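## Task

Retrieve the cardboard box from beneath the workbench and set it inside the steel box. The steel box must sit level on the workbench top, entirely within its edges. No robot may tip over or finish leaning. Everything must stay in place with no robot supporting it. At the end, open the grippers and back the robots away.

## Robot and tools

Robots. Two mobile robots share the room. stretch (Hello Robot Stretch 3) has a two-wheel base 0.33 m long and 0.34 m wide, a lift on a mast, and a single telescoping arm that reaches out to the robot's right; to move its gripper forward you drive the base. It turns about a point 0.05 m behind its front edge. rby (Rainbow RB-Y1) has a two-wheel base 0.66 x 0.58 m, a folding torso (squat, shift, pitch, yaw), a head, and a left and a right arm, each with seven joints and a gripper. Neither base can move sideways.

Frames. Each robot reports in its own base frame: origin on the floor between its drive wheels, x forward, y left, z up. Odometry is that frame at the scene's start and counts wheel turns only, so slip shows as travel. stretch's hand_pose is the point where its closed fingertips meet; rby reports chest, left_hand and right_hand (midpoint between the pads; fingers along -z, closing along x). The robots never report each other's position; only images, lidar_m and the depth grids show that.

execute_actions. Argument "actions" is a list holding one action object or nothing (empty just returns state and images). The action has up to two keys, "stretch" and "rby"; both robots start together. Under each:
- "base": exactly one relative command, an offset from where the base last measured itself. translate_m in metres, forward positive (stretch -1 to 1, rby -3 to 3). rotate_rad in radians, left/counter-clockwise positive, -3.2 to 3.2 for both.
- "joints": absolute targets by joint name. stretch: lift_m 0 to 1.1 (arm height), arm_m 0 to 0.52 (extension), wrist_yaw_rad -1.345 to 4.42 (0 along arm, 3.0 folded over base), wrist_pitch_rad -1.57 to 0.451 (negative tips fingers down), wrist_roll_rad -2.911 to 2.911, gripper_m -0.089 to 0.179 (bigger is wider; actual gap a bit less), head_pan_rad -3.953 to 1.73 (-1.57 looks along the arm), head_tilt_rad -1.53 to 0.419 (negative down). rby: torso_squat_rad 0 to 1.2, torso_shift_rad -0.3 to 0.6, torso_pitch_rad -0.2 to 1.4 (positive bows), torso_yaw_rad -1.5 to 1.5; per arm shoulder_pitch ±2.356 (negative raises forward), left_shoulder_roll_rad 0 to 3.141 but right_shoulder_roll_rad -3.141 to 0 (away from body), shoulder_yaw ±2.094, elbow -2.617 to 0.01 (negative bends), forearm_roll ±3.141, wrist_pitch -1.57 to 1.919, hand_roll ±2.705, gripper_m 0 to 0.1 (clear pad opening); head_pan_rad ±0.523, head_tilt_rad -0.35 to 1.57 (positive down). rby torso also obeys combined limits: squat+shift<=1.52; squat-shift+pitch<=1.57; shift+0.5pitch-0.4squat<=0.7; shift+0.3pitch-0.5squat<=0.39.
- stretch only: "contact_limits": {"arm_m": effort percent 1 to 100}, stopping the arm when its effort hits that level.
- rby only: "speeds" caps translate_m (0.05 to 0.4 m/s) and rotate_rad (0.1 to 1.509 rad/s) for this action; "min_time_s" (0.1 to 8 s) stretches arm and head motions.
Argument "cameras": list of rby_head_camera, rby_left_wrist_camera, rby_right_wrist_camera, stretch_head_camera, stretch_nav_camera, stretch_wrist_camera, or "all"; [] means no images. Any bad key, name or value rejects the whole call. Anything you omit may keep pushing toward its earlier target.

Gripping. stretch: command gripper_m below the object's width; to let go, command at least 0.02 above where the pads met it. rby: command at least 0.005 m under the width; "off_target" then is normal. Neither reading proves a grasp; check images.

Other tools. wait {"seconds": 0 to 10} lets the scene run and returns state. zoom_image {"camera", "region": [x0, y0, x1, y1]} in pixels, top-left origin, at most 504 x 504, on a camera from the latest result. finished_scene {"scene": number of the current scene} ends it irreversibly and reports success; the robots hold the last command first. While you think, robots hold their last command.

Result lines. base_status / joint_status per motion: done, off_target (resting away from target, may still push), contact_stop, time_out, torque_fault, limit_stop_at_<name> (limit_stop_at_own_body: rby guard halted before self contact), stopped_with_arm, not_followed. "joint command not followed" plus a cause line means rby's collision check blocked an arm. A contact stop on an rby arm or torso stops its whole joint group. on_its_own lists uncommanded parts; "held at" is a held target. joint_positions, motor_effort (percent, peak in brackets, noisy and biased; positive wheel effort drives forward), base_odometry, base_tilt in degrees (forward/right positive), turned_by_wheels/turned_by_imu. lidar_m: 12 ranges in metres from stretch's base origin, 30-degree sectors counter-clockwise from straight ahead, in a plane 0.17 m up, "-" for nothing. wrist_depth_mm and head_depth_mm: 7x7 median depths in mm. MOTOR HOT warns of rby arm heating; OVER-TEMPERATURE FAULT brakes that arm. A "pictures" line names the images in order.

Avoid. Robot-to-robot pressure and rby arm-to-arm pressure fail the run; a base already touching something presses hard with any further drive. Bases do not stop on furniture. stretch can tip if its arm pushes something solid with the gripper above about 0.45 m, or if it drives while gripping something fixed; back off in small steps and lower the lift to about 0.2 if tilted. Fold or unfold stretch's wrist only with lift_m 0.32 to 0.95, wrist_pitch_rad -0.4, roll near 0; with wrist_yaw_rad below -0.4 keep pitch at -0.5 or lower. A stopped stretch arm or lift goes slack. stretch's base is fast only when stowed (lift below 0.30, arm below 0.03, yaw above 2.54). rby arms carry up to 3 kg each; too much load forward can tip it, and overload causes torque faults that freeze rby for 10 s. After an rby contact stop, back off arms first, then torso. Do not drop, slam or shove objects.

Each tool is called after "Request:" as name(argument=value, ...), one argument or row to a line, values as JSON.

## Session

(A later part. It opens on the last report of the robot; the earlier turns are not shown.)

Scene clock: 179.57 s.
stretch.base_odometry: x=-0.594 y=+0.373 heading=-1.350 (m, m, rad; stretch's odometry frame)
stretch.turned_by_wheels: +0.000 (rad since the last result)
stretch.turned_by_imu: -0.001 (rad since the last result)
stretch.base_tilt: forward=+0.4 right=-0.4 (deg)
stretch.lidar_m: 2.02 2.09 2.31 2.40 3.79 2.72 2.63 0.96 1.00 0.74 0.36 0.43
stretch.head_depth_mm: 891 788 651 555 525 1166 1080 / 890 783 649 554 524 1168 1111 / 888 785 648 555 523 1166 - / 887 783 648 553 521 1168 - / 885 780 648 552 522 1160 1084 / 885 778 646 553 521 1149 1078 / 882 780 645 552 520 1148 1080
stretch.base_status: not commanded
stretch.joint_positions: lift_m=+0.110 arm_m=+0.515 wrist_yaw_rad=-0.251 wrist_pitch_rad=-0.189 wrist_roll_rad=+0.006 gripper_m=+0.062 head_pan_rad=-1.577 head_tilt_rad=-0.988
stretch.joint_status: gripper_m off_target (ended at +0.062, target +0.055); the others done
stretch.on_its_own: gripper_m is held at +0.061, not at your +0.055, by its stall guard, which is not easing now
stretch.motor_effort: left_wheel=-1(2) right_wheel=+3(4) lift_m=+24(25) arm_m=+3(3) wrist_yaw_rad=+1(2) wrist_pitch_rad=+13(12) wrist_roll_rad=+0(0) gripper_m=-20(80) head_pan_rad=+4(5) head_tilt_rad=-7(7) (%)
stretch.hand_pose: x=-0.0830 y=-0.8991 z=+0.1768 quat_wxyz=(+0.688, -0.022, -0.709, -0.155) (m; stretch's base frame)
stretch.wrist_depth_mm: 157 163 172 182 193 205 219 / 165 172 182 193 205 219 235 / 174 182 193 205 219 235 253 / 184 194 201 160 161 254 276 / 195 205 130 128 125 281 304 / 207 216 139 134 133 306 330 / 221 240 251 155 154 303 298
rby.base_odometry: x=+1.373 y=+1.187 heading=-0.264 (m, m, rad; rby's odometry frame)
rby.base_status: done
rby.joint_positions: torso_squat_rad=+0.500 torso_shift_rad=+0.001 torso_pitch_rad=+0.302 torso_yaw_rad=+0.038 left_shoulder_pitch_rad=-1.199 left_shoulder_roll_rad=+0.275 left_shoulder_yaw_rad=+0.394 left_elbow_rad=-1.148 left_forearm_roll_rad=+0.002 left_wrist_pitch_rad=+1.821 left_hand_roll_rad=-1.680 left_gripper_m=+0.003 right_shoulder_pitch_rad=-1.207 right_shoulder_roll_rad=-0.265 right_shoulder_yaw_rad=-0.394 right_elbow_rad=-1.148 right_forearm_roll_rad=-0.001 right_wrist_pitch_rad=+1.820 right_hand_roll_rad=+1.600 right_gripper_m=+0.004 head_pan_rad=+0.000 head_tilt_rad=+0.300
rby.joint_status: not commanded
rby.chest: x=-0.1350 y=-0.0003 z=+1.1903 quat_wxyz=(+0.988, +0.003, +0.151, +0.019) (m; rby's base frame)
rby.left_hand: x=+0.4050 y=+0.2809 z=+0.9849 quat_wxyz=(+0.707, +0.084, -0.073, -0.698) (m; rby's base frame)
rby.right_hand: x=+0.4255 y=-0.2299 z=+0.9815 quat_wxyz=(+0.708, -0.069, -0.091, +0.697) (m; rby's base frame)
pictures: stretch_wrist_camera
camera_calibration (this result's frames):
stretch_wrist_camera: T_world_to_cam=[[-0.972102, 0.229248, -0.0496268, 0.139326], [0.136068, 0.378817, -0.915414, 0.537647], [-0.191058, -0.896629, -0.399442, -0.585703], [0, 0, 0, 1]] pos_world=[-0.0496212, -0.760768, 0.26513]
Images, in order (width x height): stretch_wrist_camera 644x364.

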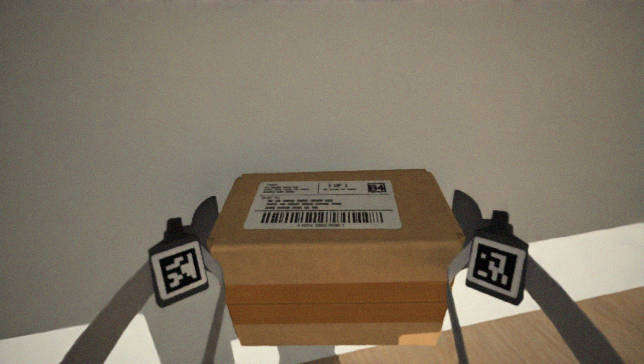

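Request:
execute_actions(
  actions=[
    {"stretch":{"joints":{"arm_m":0.0},"base":{"translate_m":-0.35}},"rby":{"base":{"translate_m":1.33},"speeds":{"translate_m":0.35},"joints":{"torso_squat_rad":0.1}}},
  ],
  cameras=["stretch_wrist_camera","stretch_nav_camera","rby_head_camera"],
)

Request:
execute_actions(
  actions=[
    {"stretch":{"joints":{"wrist_yaw_rad":1.6},"base":{"translate_m":-0.15}},"rby":{"base":{"rotate_rad":0.45},"speeds":{"rotate_rad":0.7}}},
  ],
  cameras=["stretch_wrist_camera","stretch_nav_camera","rby_head_camera"],
)

Scene clock: 193.63 s.
stretch.base_odometry: x=-0.670 y=+0.715 heading=-1.350 (m, m, rad; stretch's odometry frame)
stretch.turned_by_wheels: +0.000 (rad since the last result)
stretch.turned_by_imu: -0.003 (rad since the last result)
stretch.base_tilt: forward=+0.5 right=-0.5 (deg)
stretch.lidar_m: 1.17 2.46 1.16 1.20 3.27 2.36 2.28 0.63 0.36 0.36 0.76 0.62
stretch.head_depth_mm: 894 786 650 555 859 1173 1081 / 888 784 651 554 859 1167 1111 / 887 782 650 553 862 1166 - / 889 782 649 553 857 1177 - / 887 783 646 552 858 1165 1081 / 885 782 646 552 528 1165 1078 / 887 779 648 552 527 1163 1079
stretch.base_status: done
stretch.joint_positions: lift_m=+0.110 arm_m=+0.000 wrist_yaw_rad=-0.251 wrist_pitch_rad=-0.188 wrist_roll_rad=+0.006 gripper_m=+0.062 head_pan_rad=-1.577 head_tilt_rad=-0.988
stretch.joint_status: all done
stretch.on_its_own: gripper_m is held at +0.061, not at your +0.055, by its stall guard, which is not easing now
stretch.motor_effort: left_wheel=+0(4) right_wheel=+2(3) lift_m=+24(24) arm_m=-4(4) wrist_yaw_rad=+2(1) wrist_pitch_rad=+13(13) wrist_roll_rad=+0(0) gripper_m=-20(20) head_pan_rad=+3(4) head_tilt_rad=-7(6) (%)
stretch.hand_pose: x=-0.0830 y=-0.3846 z=+0.1768 quat_wxyz=(+0.688, -0.022, -0.709, -0.155) (m; stretch's base frame)
stretch.wrist_depth_mm: 566 595 625 663 698 687 514 / 600 629 672 710 743 707 524 / 629 670 704 737 805 726 529 / 664 688 691 160 161 624 537 / 524 513 130 128 125 459 452 / 398 399 139 135 133 339 360 / 327 321 302 154 154 304 298
rby.base_odometry: x=+2.657 y=+0.840 heading=-0.264 (m, m, rad; rby's odometry frame)
rby.base_status: done
rby.joint_positions: torso_squat_rad=+0.100 torso_shift_rad=+0.002 torso_pitch_rad=+0.302 torso_yaw_rad=+0.038 left_shoulder_pitch_rad=-1.199 left_shoulder_roll_rad=+0.274 left_shoulder_yaw_rad=+0.394 left_elbow_rad=-1.148 left_forearm_roll_rad=+0.002 left_wrist_pitch_rad=+1.821 left_hand_roll_rad=-1.680 left_gripper_m=+0.003 right_shoulder_pitch_rad=-1.207 right_shoulder_roll_rad=-0.265 right_shoulder_yaw_rad=-0.394 right_elbow_rad=-1.148 right_forearm_roll_rad=-0.001 right_wrist_pitch_rad=+1.820 right_hand_roll_rad=+1.600 right_gripper_m=+0.004 head_pan_rad=+0.000 head_tilt_rad=+0.300
rby.joint_status: all done
rby.chest: x=-0.1347 y=-0.0003 z=+1.2724 quat_wxyz=(+0.988, +0.003, +0.151, +0.019) (m; rby's base frame)
rby.left_hand: x=+0.4053 y=+0.2808 z=+1.0668 quat_wxyz=(+0.707, +0.084, -0.073, -0.698) (m; rby's base frame)
rby.right_hand: x=+0.4257 y=-0.2299 z=+1.0635 quat_wxyz=(+0.708, -0.069, -0.091, +0.697) (m; rby's base frame)
pictures: rby_head_camera, stretch_nav_camera (sideways: a quarter turn counterclockwise sets it upright), stretch_wrist_camera
camera_calibration (this result's frames):
rby_head_camera: T_world_to_cam=[[-0.0125872, -0.999356, -0.0336034, 0.0521224], [-0.528107, 0.0351808, -0.848449, 1.26126], [0.849084, 0.00706661, -0.52821, 0.755971], [0, 0, 0, 1]] pos_world=[0.024856, 0.00237432, 1.47118]
stretch_nav_camera: T_world_to_cam=[[-0.0339152, -0.834968, 0.549253, -0.670325], [-0.999411, 0.0254247, -0.0230611, 0.0854387], [0.00529069, -0.549711, -0.835338, 1.0507], [0, 0, 0, 1]] pos_world=[0.0570952, 0.015709, 1.24784]
stretch_wrist_camera: T_world_to_cam=[[-0.972105, 0.229236, -0.0496232, 0.0213734], [0.136025, 0.378652, -0.915489, 0.342738], [-0.191073, -0.896701, -0.399271, -0.124437], [0, 0, 0, 1]] pos_world=[-0.0496201, -0.24626, 0.265149]
Images, in order (width x height): rby_head_camera 896x504, stretch_nav_camera 672x504, stretch_wrist_camera 644x364.

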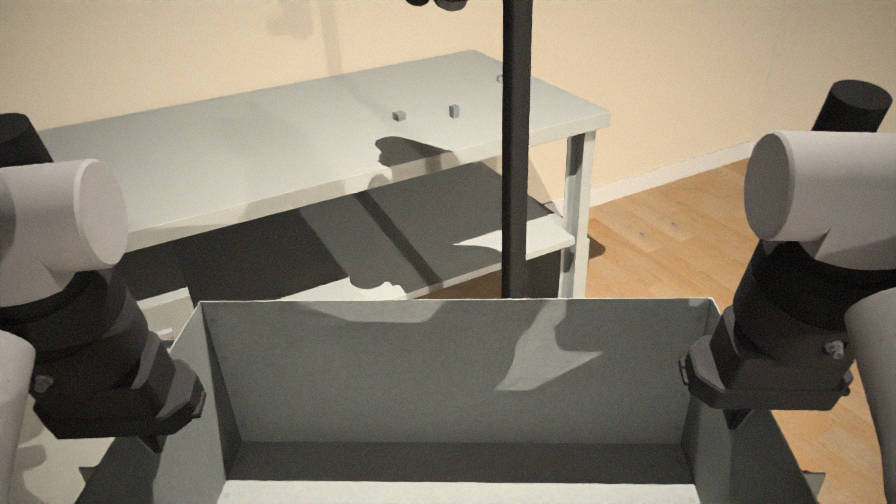

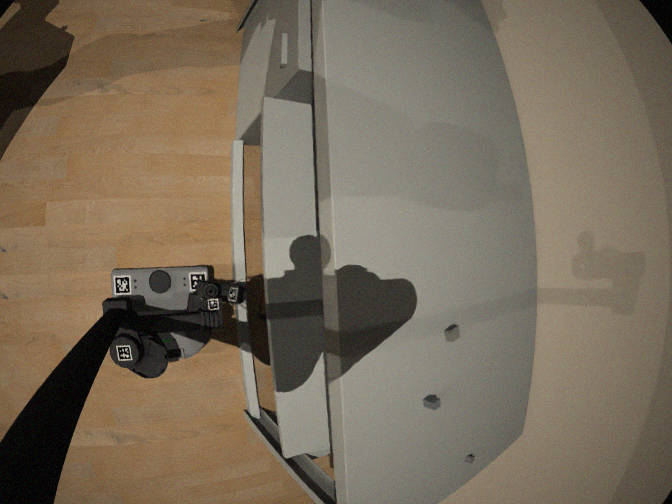

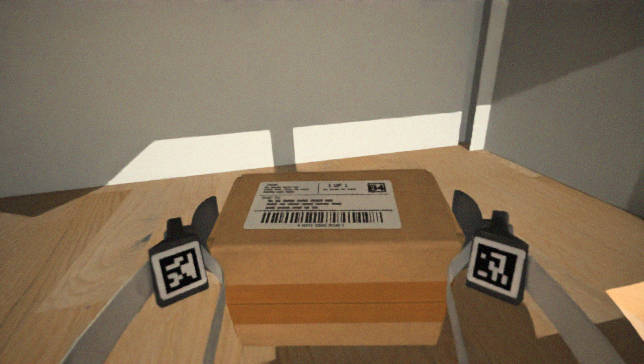

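Scene clock: 196.23 s.
stretch.base_odometry: x=-0.703 y=+0.861 heading=-1.350 (m, m, rad; stretch's odometry frame)
stretch.turned_by_wheels: +0.000 (rad since the last result)
stretch.turned_by_imu: -0.001 (rad since the last result)
stretch.base_tilt: forward=+0.5 right=-0.4 (deg)
stretch.lidar_m: 1.17 2.61 1.13 4.87 3.05 2.20 2.12 0.50 0.63 0.97 1.00 0.21
stretch.head_depth_mm: 891 788 649 554 860 1158 1083 / 893 786 649 555 859 1167 1110 / 887 782 649 555 859 1167 - / 887 782 647 553 860 1180 - / 885 780 647 552 857 1165 1065 / 884 780 647 553 857 1164 1047 / 882 781 647 552 856 1161 1077
stretch.base_status: done
stretch.joint_positions: lift_m=+0.110 arm_m=+0.000 wrist_yaw_rad=+1.597 wrist_pitch_rad=-0.188 wrist_roll_rad=+0.006 gripper_m=+0.065 head_pan_rad=-1.577 head_tilt_rad=-0.988
stretch.joint_status: all done
stretch.on_its_own: gripper_m is held at +0.064, not at your +0.055, by its stall guard, which is not easing now
stretch.motor_effort: left_wheel=-1(5) right_wheel=+2(2) lift_m=+24(24) arm_m=-3(4) wrist_yaw_rad=+2(5) wrist_pitch_rad=+13(13) wrist_roll_rad=+0(0) gripper_m=-19(20) head_pan_rad=+5(4) head_tilt_rad=-7(7) (%)
stretch.hand_pose: x=+0.2257 y=-0.1388 z=+0.1768 quat_wxyz=(+0.538, +0.552, -0.445, +0.456) (m; stretch's base frame)
stretch.wrist_depth_mm: - - - - 767 528 522 / - - - - 767 566 557 / - - - - 763 596 587 / 727 702 684 159 161 618 603 / 514 505 130 128 125 462 451 / 399 398 139 134 133 341 358 / 331 323 305 154 154 286 298
rby.base_odometry: x=+2.657 y=+0.840 heading=+0.185 (m, m, rad; rby's odometry frame)
rby.base_status: done
rby.joint_positions: torso_squat_rad=+0.100 torso_shift_rad=+0.002 torso_pitch_rad=+0.302 torso_yaw_rad=+0.038 left_shoulder_pitch_rad=-1.199 left_shoulder_roll_rad=+0.274 left_shoulder_yaw_rad=+0.394 left_elbow_rad=-1.148 left_forearm_roll_rad=+0.002 left_wrist_pitch_rad=+1.821 left_hand_roll_rad=-1.680 left_gripper_m=+0.003 right_shoulder_pitch_rad=-1.207 right_shoulder_roll_rad=-0.265 right_shoulder_yaw_rad=-0.394 right_elbow_rad=-1.148 right_forearm_roll_rad=-0.001 right_wrist_pitch_rad=+1.820 right_hand_roll_rad=+1.600 right_gripper_m=+0.004 head_pan_rad=+0.000 head_tilt_rad=+0.300
rby.joint_status: not commanded
rby.chest: x=-0.1347 y=-0.0003 z=+1.2724 quat_wxyz=(+0.988, +0.003, +0.151, +0.019) (m; rby's base frame)
rby.left_hand: x=+0.4052 y=+0.2808 z=+1.0669 quat_wxyz=(+0.707, +0.084, -0.073, -0.698) (m; rby's base frame)
rby.right_hand: x=+0.4257 y=-0.2299 z=+1.0635 quat_wxyz=(+0.708, -0.069, -0.091, +0.697) (m; rby's base frame)
pictures: rby_head_camera, stretch_nav_camera (sideways: a quarter turn counterclockwise sets it upright), stretch_wrist_camera
camera_calibration (this result's frames):
rby_head_camera: T_world_to_cam=[[-0.0125711, -0.999356, -0.0336085, 0.0521305], [-0.52806, 0.035177, -0.848478, 1.26129], [0.849114, 0.00708097, -0.528162, 0.755959], [0, 0, 0, 1]] pos_world=[0.0247957, 0.00237566, 1.4712]
stretch_nav_camera: T_world_to_cam=[[-0.0339153, -0.834968, 0.549253, -0.670325], [-0.999411, 0.0254248, -0.0230611, 0.0854387], [0.00529062, -0.549711, -0.835338, 1.0507], [0, 0, 0, 1]] pos_world=[0.0570952, 0.015709, 1.24784]
stretch_wrist_camera: T_world_to_cam=[[0.0459094, -0.997712, -0.0496208, -0.134989], [-0.401378, 0.0270633, -0.915512, 0.280197], [0.914761, 0.0619473, -0.399218, 0.0383992], [0, 0, 0, 1]] pos_world=[0.0835364, -0.144642, 0.265156]
Images, in order (width x height): rby_head_camera 896x504, stretch_nav_camera 672x504, stretch_wrist_camera 644x364.

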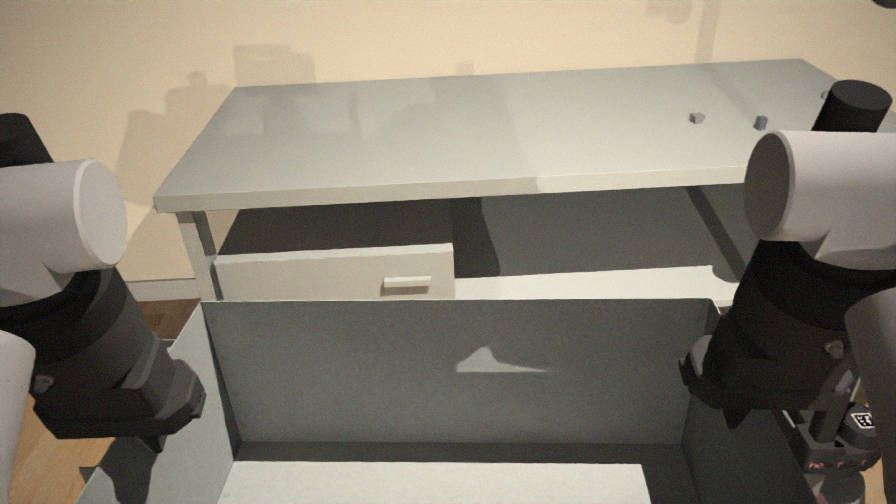

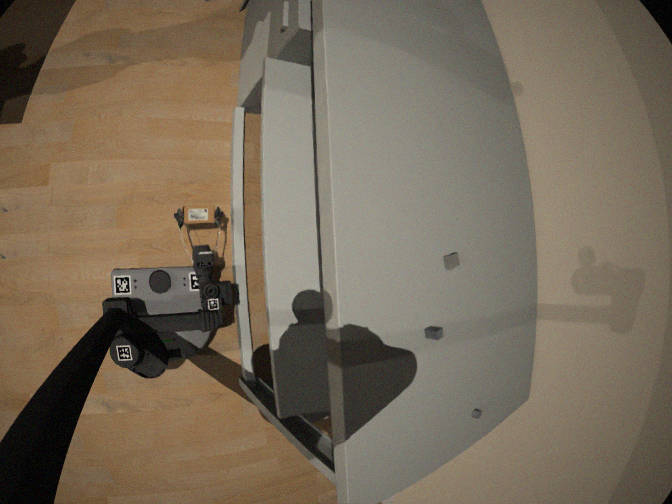

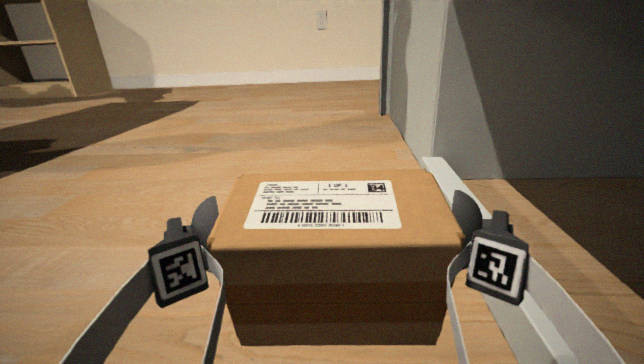

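Request:
execute_actions(
  actions=[
    {"stretch":{"base":{"rotate_rad":-0.15}},"rby":{"joints":{"torso_squat_rad":0.04,"head_tilt_rad":0.6},"base":{"translate_m":0.15}}},
  ],
  cameras=[],
)

Request:
execute_actions(
  actions=[
    {"stretch":{"base":{"translate_m":-0.5},"joints":{"lift_m":0.2}},"rby":{"base":{"translate_m":0.65},"speeds":{"translate_m":0.14}}},
  ],
  cameras=["stretch_nav_camera","rby_head_camera"],
)

Scene clock: 220.53 s.
stretch.base_odometry: x=-0.703 y=+0.861 heading=-1.500 (m, m, rad; stretch's odometry frame)
stretch.turned_by_wheels: -0.150 (rad since the last result)
stretch.turned_by_imu: -0.150 (rad since the last result)
stretch.base_tilt: forward=+0.5 right=-0.5 (deg)
stretch.lidar_m: 0.77 2.54 0.98 1.01 3.66 2.32 2.12 0.49 0.54 0.97 1.01 0.21
stretch.head_depth_mm: 947 785 650 555 890 1187 1081 / 922 786 650 554 874 1197 1111 / 914 782 649 554 860 1187 - / 896 781 649 553 858 1173 - / 888 783 648 553 517 1156 1063 / 887 783 647 552 509 1134 1049 / 872 781 647 552 501 1117 1080
stretch.base_status: done
stretch.joint_positions: lift_m=+0.110 arm_m=+0.000 wrist_yaw_rad=+1.597 wrist_pitch_rad=-0.188 wrist_roll_rad=+0.006 gripper_m=+0.065 head_pan_rad=-1.577 head_tilt_rad=-0.988
stretch.joint_status: not commanded
stretch.on_its_own: gripper_m is held at +0.064, not at your +0.055, by its stall guard, which is not easing now
stretch.motor_effort: left_wheel=+1(5) right_wheel=-2(5) lift_m=+24(24) arm_m=-3(3) wrist_yaw_rad=+3(3) wrist_pitch_rad=+13(12) wrist_roll_rad=+0(0) gripper_m=-19(19) head_pan_rad=+4(5) head_tilt_rad=-7(7) (%)
stretch.hand_pose: x=+0.2257 y=-0.1387 z=+0.1768 quat_wxyz=(+0.538, +0.552, -0.445, +0.456) (m; stretch's base frame)
stretch.wrist_depth_mm: - - - - 586 595 607 / - - - - 622 625 645 / - - - 958 658 672 688 / 721 709 684 160 161 632 614 / 517 504 130 128 125 457 452 / 401 396 139 134 134 285 363 / 328 320 304 155 153 255 300
rby.base_odometry: x=+2.804 y=+0.867 heading=+0.186 (m, m, rad; rby's odometry frame)
rby.base_status: done
rby.joint_positions: torso_squat_rad=+0.040 torso_shift_rad=+0.002 torso_pitch_rad=+0.302 torso_yaw_rad=+0.038 left_shoulder_pitch_rad=-1.199 left_shoulder_roll_rad=+0.274 left_shoulder_yaw_rad=+0.394 left_elbow_rad=-1.148 left_forearm_roll_rad=+0.002 left_wrist_pitch_rad=+1.821 left_hand_roll_rad=-1.680 left_gripper_m=+0.003 right_shoulder_pitch_rad=-1.207 right_shoulder_roll_rad=-0.265 right_shoulder_yaw_rad=-0.394 right_elbow_rad=-1.148 right_forearm_roll_rad=-0.001 right_wrist_pitch_rad=+1.820 right_hand_roll_rad=+1.600 right_gripper_m=+0.004 head_pan_rad=+0.000 head_tilt_rad=+0.600
rby.joint_status: all done
rby.chest: x=-0.1347 y=-0.0003 z=+1.2753 quat_wxyz=(+0.988, +0.003, +0.151, +0.019) (m; rby's base frame)
rby.left_hand: x=+0.4052 y=+0.2808 z=+1.0698 quat_wxyz=(+0.707, +0.084, -0.073, -0.698) (m; rby's base frame)
rby.right_hand: x=+0.4257 y=-0.2299 z=+1.0665 quat_wxyz=(+0.708, -0.069, -0.091, +0.697) (m; rby's base frame)
pictures: none
No camera images: the call's "cameras" was empty. Leave "cameras" out to get every camera's image.

Scene clock: 226.70 s.
stretch.base_odometry: x=-0.739 y=+1.360 heading=-1.500 (m, m, rad; stretch's odometry frame)
stretch.turned_by_wheels: +0.000 (rad since the last result)
stretch.turned_by_imu: -0.004 (rad since the last result)
stretch.base_tilt: forward=+0.5 right=-0.5 (deg)
stretch.lidar_m: 1.25 0.90 1.28 4.79 2.79 1.78 1.62 1.65 1.22 0.36 0.36 1.29
stretch.head_depth_mm: 1049 1255 1570 1560 1354 1209 1083 / 1028 1233 1525 1559 1360 1202 1112 / 1010 1205 1501 1561 1356 1223 - / 994 1180 1458 1554 1362 1222 - / 975 1154 1367 1462 958 1179 1065 / 926 782 646 554 905 1194 1048 / 915 782 646 553 905 1179 1080
stretch.base_status: done
stretch.joint_positions: lift_m=+0.200 arm_m=+0.000 wrist_yaw_rad=+1.597 wrist_pitch_rad=-0.188 wrist_roll_rad=+0.006 gripper_m=+0.065 head_pan_rad=-1.577 head_tilt_rad=-0.988
stretch.joint_status: all done
stretch.on_its_own: gripper_m is held at +0.064, not at your +0.055, by its stall guard, which is not easing now
stretch.motor_effort: left_wheel=+2(2) right_wheel=-1(5) lift_m=+24(26) arm_m=-3(3) wrist_yaw_rad=+3(2) wrist_pitch_rad=+13(12) wrist_roll_rad=+0(0) gripper_m=-19(19) head_pan_rad=+4(4) head_tilt_rad=-6(6) (%)
stretch.hand_pose: x=+0.2257 y=-0.1387 z=+0.2668 quat_wxyz=(+0.538, +0.552, -0.445, +0.456) (m; stretch's base frame)
stretch.wrist_depth_mm: - - - - - - 897 / 962 - - - - - 955 / 887 835 - - - - 960 / 909 880 923 160 161 852 805 / 695 685 130 127 126 617 603 / 539 530 139 134 133 413 482 / 442 432 408 154 153 381 402
rby.base_odometry: x=+3.443 y=+0.987 heading=+0.186 (m, m, rad; rby's odometry frame)
rby.base_status: done
rby.joint_positions: torso_squat_rad=+0.040 torso_shift_rad=+0.002 torso_pitch_rad=+0.302 torso_yaw_rad=+0.038 left_shoulder_pitch_rad=-1.199 left_shoulder_roll_rad=+0.274 left_shoulder_yaw_rad=+0.394 left_elbow_rad=-1.148 left_forearm_roll_rad=+0.002 left_wrist_pitch_rad=+1.821 left_hand_roll_rad=-1.680 left_gripper_m=+0.003 right_shoulder_pitch_rad=-1.207 right_shoulder_roll_rad=-0.265 right_shoulder_yaw_rad=-0.394 right_elbow_rad=-1.148 right_forearm_roll_rad=-0.001 right_wrist_pitch_rad=+1.820 right_hand_roll_rad=+1.600 right_gripper_m=+0.004 head_pan_rad=+0.000 head_tilt_rad=+0.600
rby.joint_status: not commanded
rby.chest: x=-0.1347 y=-0.0003 z=+1.2753 quat_wxyz=(+0.988, +0.003, +0.151, +0.019) (m; rby's base frame)
rby.left_hand: x=+0.4052 y=+0.2808 z=+1.0698 quat_wxyz=(+0.707, +0.084, -0.073, -0.698) (m; rby's base frame)
rby.right_hand: x=+0.4257 y=-0.2299 z=+1.0664 quat_wxyz=(+0.708, -0.069, -0.091, +0.697) (m; rby's base frame)
pictures: rby_head_camera, stretch_nav_camera (sideways: a quarter turn counterclockwise sets it upright)
camera_calibration (this result's frames):
rby_head_camera: T_world_to_cam=[[-0.0169311, -0.999692, -0.0181702, 0.0294555], [-0.755203, 0.024696, -0.655026, 0.969078], [0.655273, 0.00263188, -0.755388, 1.0787], [0, 0, 0, 1]] pos_world=[0.0255049, 0.00267498, 1.45014]
stretch_nav_camera: T_world_to_cam=[[-0.0339152, -0.834968, 0.549253, -0.670325], [-0.999411, 0.0254247, -0.0230611, 0.0854387], [0.00529069, -0.549711, -0.835338, 1.0507], [0, 0, 0, 1]] pos_world=[0.0570952, 0.015709, 1.24784]
Images, in order (width x height): rby_head_camera 896x504, stretch_nav_camera 672x504.

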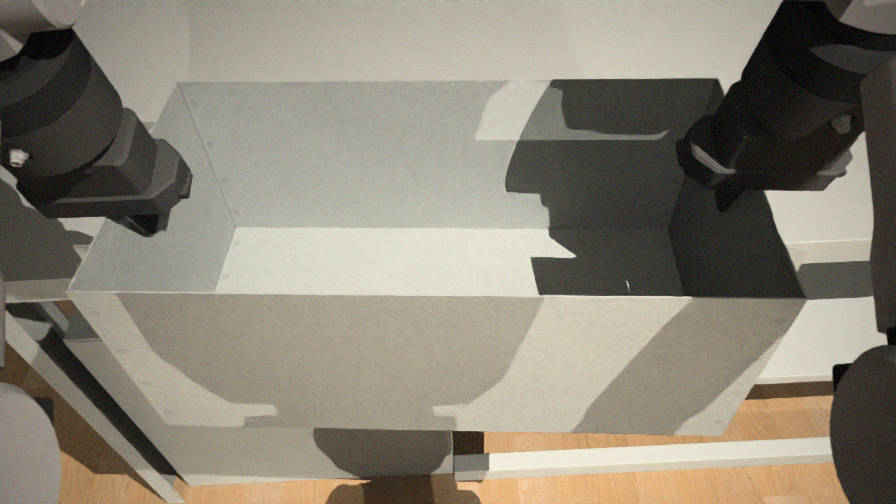

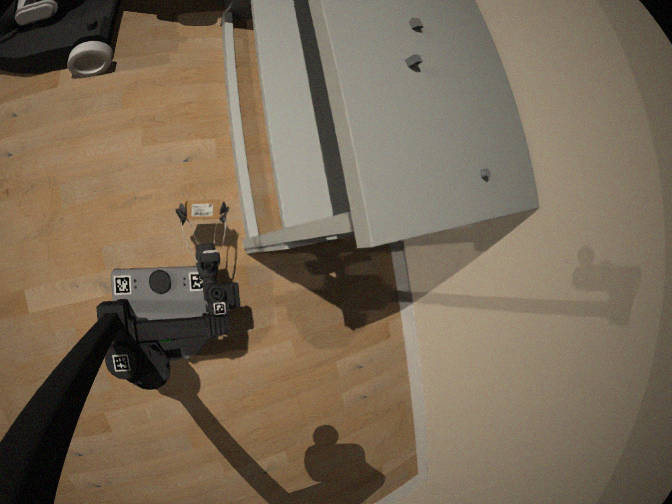

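Request:
execute_actions(
  actions=[
    {"stretch":{"base":{"rotate_rad":0.152},"joints":{"lift_m":0.5}},"rby":{"base":{"translate_m":0.31},"speeds":{"translate_m":0.2},"joints":{"head_tilt_rad":0.8}}},
  ],
  cameras=["stretch_nav_camera","rby_head_camera"],
)

Request:
execute_actions(
  actions=[
    {"stretch":{"joints":{"lift_m":1.09,"wrist_pitch_rad":0,"wrist_yaw_rad":1.57}},"rby":{"joints":{"torso_squat_rad":0.33}}},
  ],
  cameras=["stretch_nav_camera","rby_head_camera"],
)

Scene clock: 241.23 s.
stretch.base_odometry: x=-0.739 y=+1.360 heading=-1.348 (m, m, rad; stretch's odometry frame)
stretch.turned_by_wheels: +0.152 (rad since the last result)
stretch.turned_by_imu: +0.148 (rad since the last result)
stretch.base_tilt: forward=+0.5 right=-0.4 (deg)
stretch.lidar_m: 0.87 0.98 3.82 4.78 2.35 1.68 1.62 1.59 1.15 0.36 1.08 1.25
stretch.head_depth_mm: 983 1165 1439 1555 1362 1203 1081 / 982 1171 1437 1561 1354 1223 - / 981 1165 1440 1551 1358 1258 - / 958 1134 1385 1525 1333 1224 - / 934 782 646 565 894 1205 1066 / 936 781 647 565 934 1196 1075 / 932 780 646 564 936 1162 1033
stretch.base_status: done
stretch.joint_positions: lift_m=+0.500 arm_m=+0.000 wrist_yaw_rad=+1.598 wrist_pitch_rad=-0.188 wrist_roll_rad=+0.006 gripper_m=+0.065 head_pan_rad=-1.577 head_tilt_rad=-0.988
stretch.joint_status: all done
stretch.on_its_own: gripper_m is held at +0.064, not at your +0.055, by its stall guard, which is not easing now
stretch.motor_effort: left_wheel=-1(5) right_wheel=+2(5) lift_m=+25(23) arm_m=-3(3) wrist_yaw_rad=+3(3) wrist_pitch_rad=+13(12) wrist_roll_rad=+0(0) gripper_m=-19(19) head_pan_rad=+5(4) head_tilt_rad=-6(6) (%)
stretch.hand_pose: x=+0.2257 y=-0.1387 z=+0.5668 quat_wxyz=(+0.538, +0.552, -0.445, +0.456) (m; stretch's base frame)
stretch.wrist_depth_mm: - - - - - - - / - - - - - - - / - - - - - 843 817 / - - - 160 161 545 526 / - - 130 128 125 405 393 / - 996 139 134 133 848 312 / 812 796 757 155 154 764 268
rby.base_odometry: x=+3.748 y=+1.045 heading=+0.186 (m, m, rad; rby's odometry frame)
rby.base_status: done
rby.joint_positions: torso_squat_rad=+0.040 torso_shift_rad=+0.002 torso_pitch_rad=+0.303 torso_yaw_rad=+0.038 left_shoulder_pitch_rad=-1.199 left_shoulder_roll_rad=+0.274 left_shoulder_yaw_rad=+0.394 left_elbow_rad=-1.148 left_forearm_roll_rad=+0.002 left_wrist_pitch_rad=+1.821 left_hand_roll_rad=-1.680 left_gripper_m=+0.003 right_shoulder_pitch_rad=-1.207 right_shoulder_roll_rad=-0.265 right_shoulder_yaw_rad=-0.394 right_elbow_rad=-1.148 right_forearm_roll_rad=-0.001 right_wrist_pitch_rad=+1.820 right_hand_roll_rad=+1.600 right_gripper_m=+0.004 head_pan_rad=+0.000 head_tilt_rad=+0.800
rby.joint_status: all done
rby.chest: x=-0.1347 y=-0.0003 z=+1.2753 quat_wxyz=(+0.988, +0.003, +0.151, +0.019) (m; rby's base frame)
rby.left_hand: x=+0.4053 y=+0.2808 z=+1.0697 quat_wxyz=(+0.707, +0.084, -0.073, -0.698) (m; rby's base frame)
rby.right_hand: x=+0.4258 y=-0.2299 z=+1.0664 quat_wxyz=(+0.708, -0.069, -0.091, +0.697) (m; rby's base frame)
pictures: rby_head_camera, stretch_nav_camera (sideways: a quarter turn counterclockwise sets it upright)
camera_calibration (this result's frames):
rby_head_camera: T_world_to_cam=[[-0.0172043, -0.999824, -0.00745235, 0.0137963], [-0.87033, 0.0186442, -0.492115, 0.7251], [0.492168, -0.00198052, -0.870498, 1.23784], [0, 0, 0, 1]] pos_world=[0.0220866, 0.00272659, 1.43448]
stretch_nav_camera: T_world_to_cam=[[-0.0339155, -0.834968, 0.549253, -0.670325], [-0.999411, 0.0254251, -0.0230611, 0.0854387], [0.00529049, -0.549711, -0.835338, 1.0507], [0, 0, 0, 1]] pos_world=[0.0570952, 0.015709, 1.24784]
Images, in order (width x height): rby_head_camera 896x504, stretch_nav_camera 672x504.

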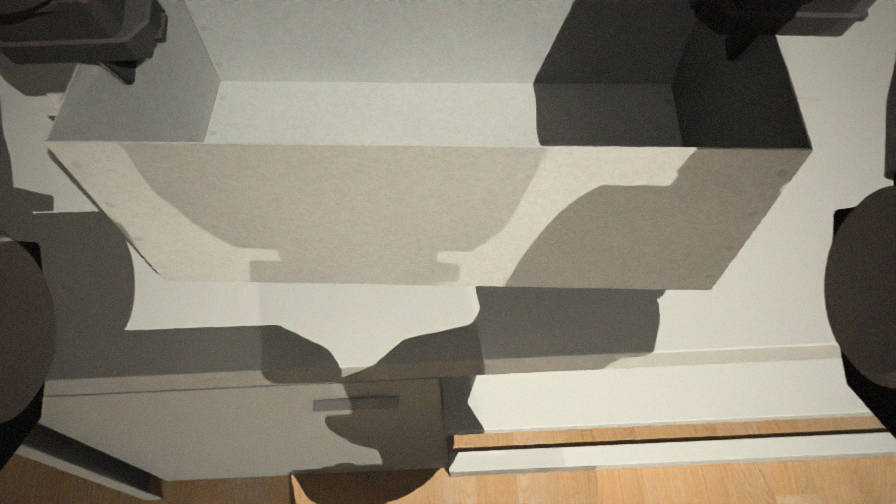

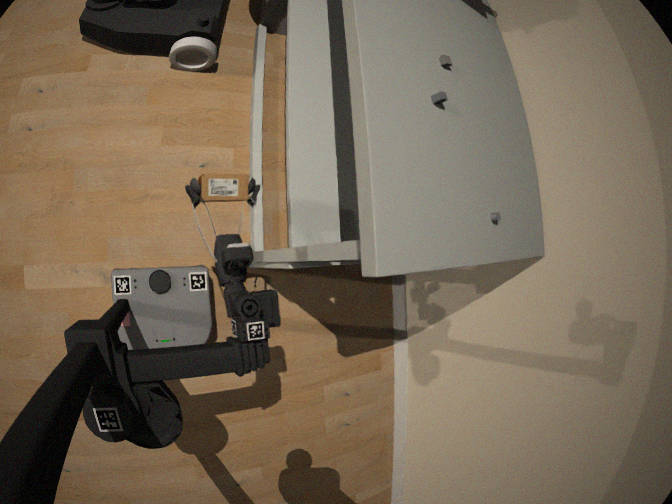

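Scene clock: 247.43 s.
stretch.base_odometry: x=-0.739 y=+1.360 heading=-1.348 (m, m, rad; stretch's odometry frame)
stretch.turned_by_wheels: +0.000 (rad since the last result)
stretch.turned_by_imu: -0.002 (rad since the last result)
stretch.base_tilt: forward=+0.4 right=-0.4 (deg)
stretch.lidar_m: 0.87 0.98 3.82 4.79 2.35 1.68 1.62 1.59 1.15 0.36 1.09 1.25
stretch.head_depth_mm: - - 1542 1561 1352 1202 1085 / - - 1562 1559 1357 1206 1114 / - - 1563 1552 1357 1207 - / 947 - 1537 1521 1334 1202 - / 952 - - 558 895 1195 1076 / 937 - - 555 937 1202 1081 / - - - 554 937 1196 1078
stretch.base_status: not commanded
stretch.joint_positions: lift_m=+1.090 arm_m=+0.000 wrist_yaw_rad=+1.573 wrist_pitch_rad=-0.040 wrist_roll_rad=+0.006 gripper_m=+0.065 head_pan_rad=-1.577 head_tilt_rad=-0.988
stretch.joint_status: all done
stretch.on_its_own: gripper_m is held at +0.064, not at your +0.055, by its stall guard, which is not easing now
stretch.motor_effort: left_wheel=-1(1) right_wheel=+2(2) lift_m=+24(25) arm_m=-3(3) wrist_yaw_rad=-3(2) wrist_pitch_rad=+13(14) wrist_roll_rad=+0(0) gripper_m=-19(19) head_pan_rad=+5(4) head_tilt_rad=-7(7) (%)
stretch.hand_pose: x=+0.2337 y=-0.1447 z=+1.1941 quat_wxyz=(+0.508, +0.512, -0.491, +0.489) (m; stretch's base frame)
stretch.wrist_depth_mm: - - - - - - - / - - 949 - - - - / - - - 820 822 - - / - - - 160 161 852 - / - - 130 128 125 - 989 / - - 139 134 133 672 728 / - - - 154 153 583 574
rby.base_odometry: x=+3.748 y=+1.045 heading=+0.186 (m, m, rad; rby's odometry frame)
rby.base_status: not commanded
rby.joint_positions: torso_squat_rad=+0.330 torso_shift_rad=+0.002 torso_pitch_rad=+0.302 torso_yaw_rad=+0.038 left_shoulder_pitch_rad=-1.199 left_shoulder_roll_rad=+0.274 left_shoulder_yaw_rad=+0.394 left_elbow_rad=-1.148 left_forearm_roll_rad=+0.002 left_wrist_pitch_rad=+1.821 left_hand_roll_rad=-1.680 left_gripper_m=+0.003 right_shoulder_pitch_rad=-1.207 right_shoulder_roll_rad=-0.265 right_shoulder_yaw_rad=-0.394 right_elbow_rad=-1.148 right_forearm_roll_rad=-0.001 right_wrist_pitch_rad=+1.820 right_hand_roll_rad=+1.600 right_gripper_m=+0.004 head_pan_rad=+0.000 head_tilt_rad=+0.800
rby.joint_status: all done
rby.chest: x=-0.1349 y=-0.0003 z=+1.2382 quat_wxyz=(+0.988, +0.003, +0.151, +0.019) (m; rby's base frame)
rby.left_hand: x=+0.4051 y=+0.2808 z=+1.0327 quat_wxyz=(+0.707, +0.084, -0.073, -0.698) (m; rby's base frame)
rby.right_hand: x=+0.4256 y=-0.2299 z=+1.0294 quat_wxyz=(+0.708, -0.069, -0.091, +0.697) (m; rby's base frame)
pictures: rby_head_camera, stretch_nav_camera (sideways: a quarter turn counterclockwise sets it upright)
camera_calibration (this result's frames):
rby_head_camera: T_world_to_cam=[[-0.0172023, -0.999824, -0.00745647, 0.0135361], [-0.870202, 0.0186439, -0.492342, 0.70694], [0.492394, -0.00198079, -0.87037, 1.20549], [0, 0, 0, 1]] pos_world=[0.0218392, 0.00274139, 1.39738]
stretch_nav_camera: T_world_to_cam=[[-0.0339154, -0.834968, 0.549253, -0.670325], [-0.999411, 0.025425, -0.0230611, 0.0854387], [0.00529056, -0.549711, -0.835338, 1.0507], [0, 0, 0, 1]] pos_world=[0.0570952, 0.015709, 1.24784]
Images, in order (width x height): rby_head_camera 896x504, stretch_nav_camera 672x504.

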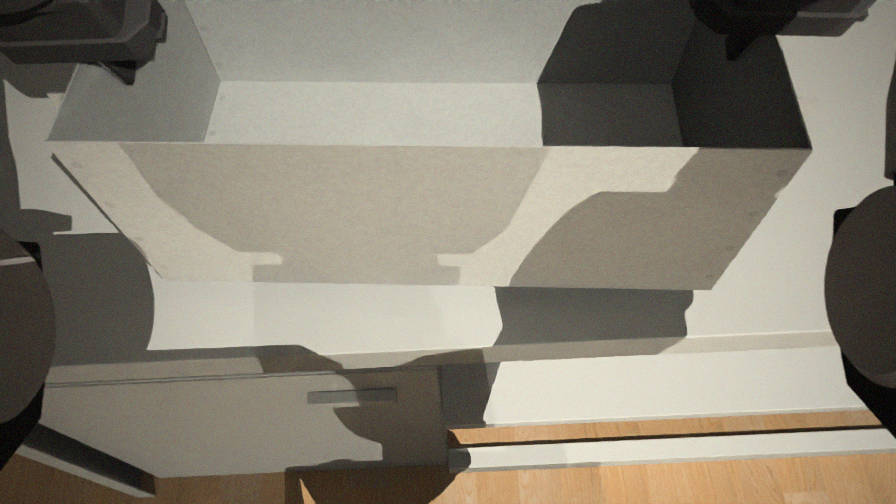

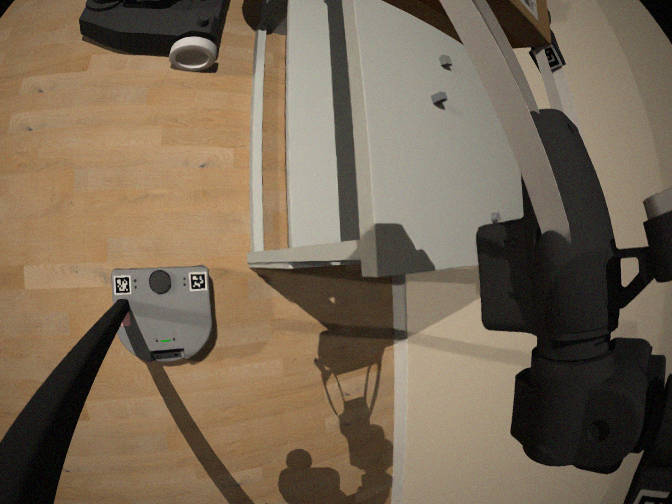

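Request:
execute_actions(
  actions=[
    {"stretch":{"base":{"translate_m":0.25},"joints":{"head_pan_rad":-0.7,"head_tilt_rad":-0.5}},"rby":{"joints":{"torso_yaw_rad":0.1,"torso_squat_rad":0.38}}},
  ],
  cameras=["rby_head_camera"],
)

Request:
execute_actions(
  actions=[
    {"rby":{"joints":{"torso_squat_rad":0.43}}},
  ],
  cameras=["rby_head_camera","stretch_nav_camera"],
)

Scene clock: 258.97 s.
stretch.base_odometry: x=-0.683 y=+1.116 heading=-1.348 (m, m, rad; stretch's odometry frame)
stretch.turned_by_wheels: +0.000 (rad since the last result)
stretch.turned_by_imu: -0.001 (rad since the last result)
stretch.base_tilt: forward=+0.4 right=-0.4 (deg)
stretch.lidar_m: 0.62 0.72 3.65 4.78 2.69 1.94 1.87 1.59 0.39 0.77 1.08 1.01
stretch.head_depth_mm: 1034 1106 1176 1098 - - 476 / 1132 1215 1306 1034 - 537 791 / 1249 1349 1448 924 781 582 854 / 1396 1502 1562 - 707 982 902 / 1588 679 775 - 733 1044 1216 / 1822 1818 1236 - - 1361 1265 / 2158 2154 638 - 1589 1527 1233
stretch.base_status: done
stretch.joint_positions: lift_m=+1.090 arm_m=+0.000 wrist_yaw_rad=+1.573 wrist_pitch_rad=-0.040 wrist_roll_rad=+0.006 gripper_m=+0.065 head_pan_rad=-0.707 head_tilt_rad=-0.507
stretch.joint_status: all done
stretch.on_its_own: gripper_m is held at +0.064, not at your +0.055, by its stall guard, which is not easing now
stretch.motor_effort: left_wheel=-2(2) right_wheel=+2(7) lift_m=+24(24) arm_m=-3(3) wrist_yaw_rad=-4(4) wrist_pitch_rad=+13(13) wrist_roll_rad=+0(0) gripper_m=-19(19) head_pan_rad=+6(51) head_tilt_rad=+4(34) (%)
stretch.hand_pose: x=+0.2337 y=-0.1447 z=+1.1941 quat_wxyz=(+0.508, +0.512, -0.491, +0.489) (m; stretch's base frame)
stretch.wrist_depth_mm: - - - - - - - / - - 551 - - - - / - - 733 578 643 548 - / - - 754 160 162 646 - / - - 130 128 125 652 906 / - - 138 134 133 670 718 / - - - 154 153 587 577
rby.base_odometry: x=+3.748 y=+1.045 heading=+0.186 (m, m, rad; rby's odometry frame)
rby.base_status: not commanded
rby.joint_positions: torso_squat_rad=+0.380 torso_shift_rad=+0.002 torso_pitch_rad=+0.302 torso_yaw_rad=+0.100 left_shoulder_pitch_rad=-1.199 left_shoulder_roll_rad=+0.274 left_shoulder_yaw_rad=+0.394 left_elbow_rad=-1.148 left_forearm_roll_rad=+0.002 left_wrist_pitch_rad=+1.821 left_hand_roll_rad=-1.680 left_gripper_m=+0.002 right_shoulder_pitch_rad=-1.207 right_shoulder_roll_rad=-0.265 right_shoulder_yaw_rad=-0.394 right_elbow_rad=-1.148 right_forearm_roll_rad=-0.001 right_wrist_pitch_rad=+1.820 right_hand_roll_rad=+1.600 right_gripper_m=+0.003 head_pan_rad=+0.000 head_tilt_rad=+0.800
rby.joint_status: all done
rby.chest: x=-0.1349 y=-0.0002 z=+1.2260 quat_wxyz=(+0.987, +0.007, +0.150, +0.049) (m; rby's base frame)
rby.left_hand: x=+0.3874 y=+0.3161 z=+1.0260 quat_wxyz=(+0.727, +0.092, -0.064, -0.678) (m; rby's base frame)
rby.right_hand: x=+0.4381 y=-0.1924 z=+1.0134 quat_wxyz=(+0.687, -0.060, -0.100, +0.717) (m; rby's base frame)
pictures: rby_head_camera
camera_calibration (this result's frames):
rby_head_camera: T_world_to_cam=[[0.0420262, -0.998785, -0.025733, 0.043966], [-0.870026, -0.0239214, -0.492426, 0.701033], [0.491212, 0.0430832, -0.869974, 1.19429], [0, 0, 0, 1]] pos_world=[0.0214167, 0.00922832, 1.38534]
Images, in order (width x height): rby_head_camera 896x504.

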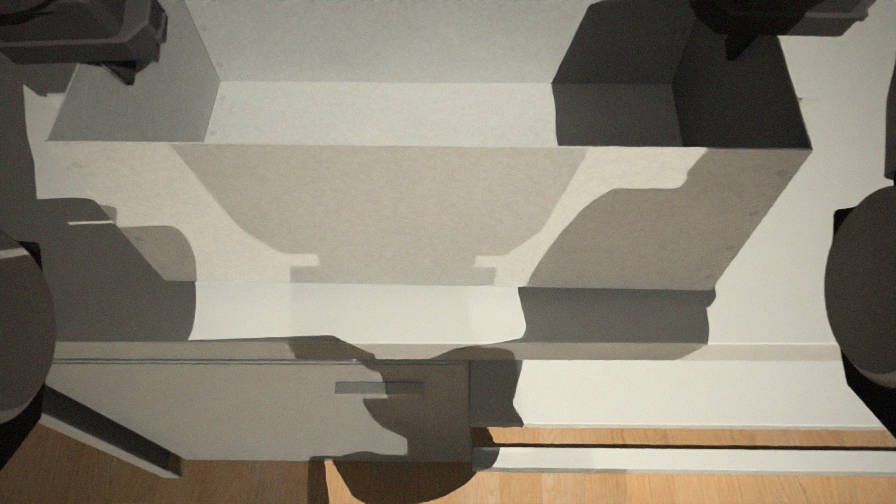

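Scene clock: 259.83 s.
stretch.base_odometry: x=-0.683 y=+1.116 heading=-1.348 (m, m, rad; stretch's odometry frame)
stretch.turned_by_wheels: +0.000 (rad since the last result)
stretch.turned_by_imu: +0.000 (rad since the last result)
stretch.base_tilt: forward=+0.4 right=-0.4 (deg)
stretch.lidar_m: 0.62 0.71 3.65 4.79 2.70 1.94 1.87 1.58 0.39 0.77 1.08 1.01
stretch.head_depth_mm: 1034 1103 1177 1102 - - 476 / 1135 1214 1309 1034 - 536 792 / 1256 1349 1447 926 784 581 853 / 1395 1504 1584 - 706 986 899 / 1584 687 760 - 732 1042 1224 / 1824 1900 1231 - - 1359 1262 / 2158 2197 640 - 1590 1523 1234
stretch.base_status: not commanded
stretch.joint_positions: lift_m=+1.090 arm_m=+0.000 wrist_yaw_rad=+1.573 wrist_pitch_rad=-0.040 wrist_roll_rad=+0.006 gripper_m=+0.065 head_pan_rad=-0.707 head_tilt_rad=-0.507
stretch.joint_status: not commanded
stretch.on_its_own: gripper_m is held at +0.064, not at your +0.055, by its stall guard, which is not easing now
stretch.motor_effort: left_wheel=-2(1) right_wheel=+2(2) lift_m=+24(24) arm_m=-3(4) wrist_yaw_rad=-3(3) wrist_pitch_rad=+13(13) wrist_roll_rad=+0(0) gripper_m=-19(18) head_pan_rad=+5(5) head_tilt_rad=+4(4) (%)
stretch.hand_pose: x=+0.2337 y=-0.1447 z=+1.1941 quat_wxyz=(+0.508, +0.512, -0.491, +0.489) (m; stretch's base frame)
stretch.wrist_depth_mm: - - - - - - - / - - 564 - - - - / - - 733 575 - 548 - / - - 769 160 161 613 - / - - 130 128 125 644 901 / - - 139 134 134 673 690 / - - - 154 154 583 578
rby.base_odometry: x=+3.748 y=+1.045 heading=+0.186 (m, m, rad; rby's odometry frame)
rby.base_status: not commanded
rby.joint_positions: torso_squat_rad=+0.430 torso_shift_rad=+0.001 torso_pitch_rad=+0.301 torso_yaw_rad=+0.100 left_shoulder_pitch_rad=-1.199 left_shoulder_roll_rad=+0.274 left_shoulder_yaw_rad=+0.394 left_elbow_rad=-1.148 left_forearm_roll_rad=+0.002 left_wrist_pitch_rad=+1.821 left_hand_roll_rad=-1.680 left_gripper_m=+0.003 right_shoulder_pitch_rad=-1.209 right_shoulder_roll_rad=-0.266 right_shoulder_yaw_rad=-0.394 right_elbow_rad=-1.148 right_forearm_roll_rad=-0.001 right_wrist_pitch_rad=+1.820 right_hand_roll_rad=+1.600 right_gripper_m=+0.004 head_pan_rad=+0.000 head_tilt_rad=+0.800
rby.joint_status: all done
rby.chest: x=-0.1354 y=-0.0002 z=+1.2123 quat_wxyz=(+0.987, +0.007, +0.150, +0.049) (m; rby's base frame)
rby.left_hand: x=+0.3871 y=+0.3161 z=+1.0127 quat_wxyz=(+0.727, +0.093, -0.065, -0.677) (m; rby's base frame)
rby.right_hand: x=+0.4382 y=-0.1923 z=+1.0011 quat_wxyz=(+0.687, -0.061, -0.101, +0.717) (m; rby's base frame)
pictures: rby_head_camera, stretch_nav_camera (sideways: a quarter turn counterclockwise sets it upright)
camera_calibration (this result's frames):
rby_head_camera: T_world_to_cam=[[0.0420322, -0.998787, -0.025659, 0.0435583], [-0.869608, -0.0239266, -0.493162, 0.694792], [0.49195, 0.043042, -0.869559, 1.18219], [0, 0, 0, 1]] pos_world=[0.0207891, 0.0092458, 1.37174]
stretch_nav_camera: T_world_to_cam=[[0.350916, -0.338185, 0.873206, -1.09488], [-0.654541, -0.755449, -0.0295382, 0.0917841], [0.669652, -0.561184, -0.486455, 0.59286], [0, 0, 0, 1]] pos_world=[0.0472759, 0.0317707, 1.24716]
Images, in order (width x height): rby_head_camera 896x504, stretch_nav_camera 672x504.

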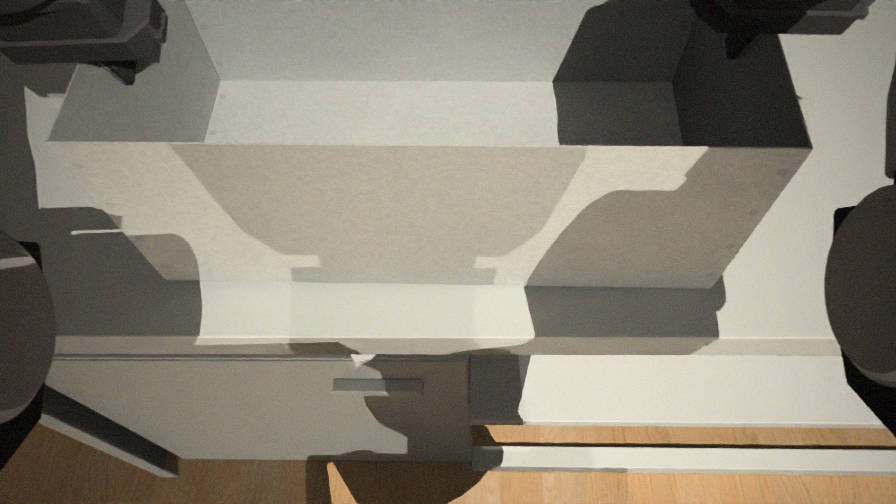

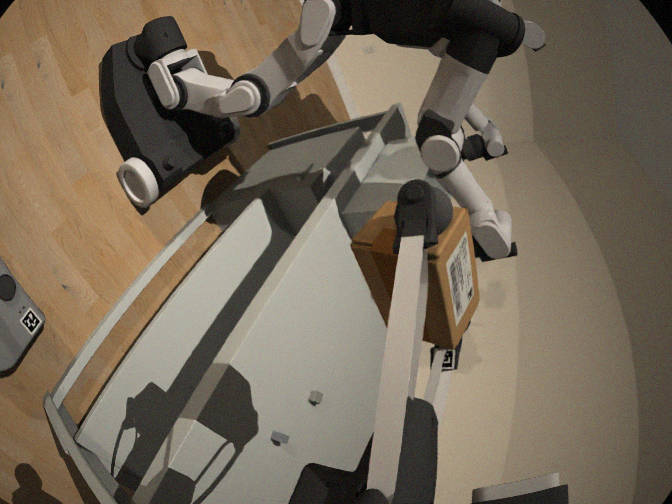

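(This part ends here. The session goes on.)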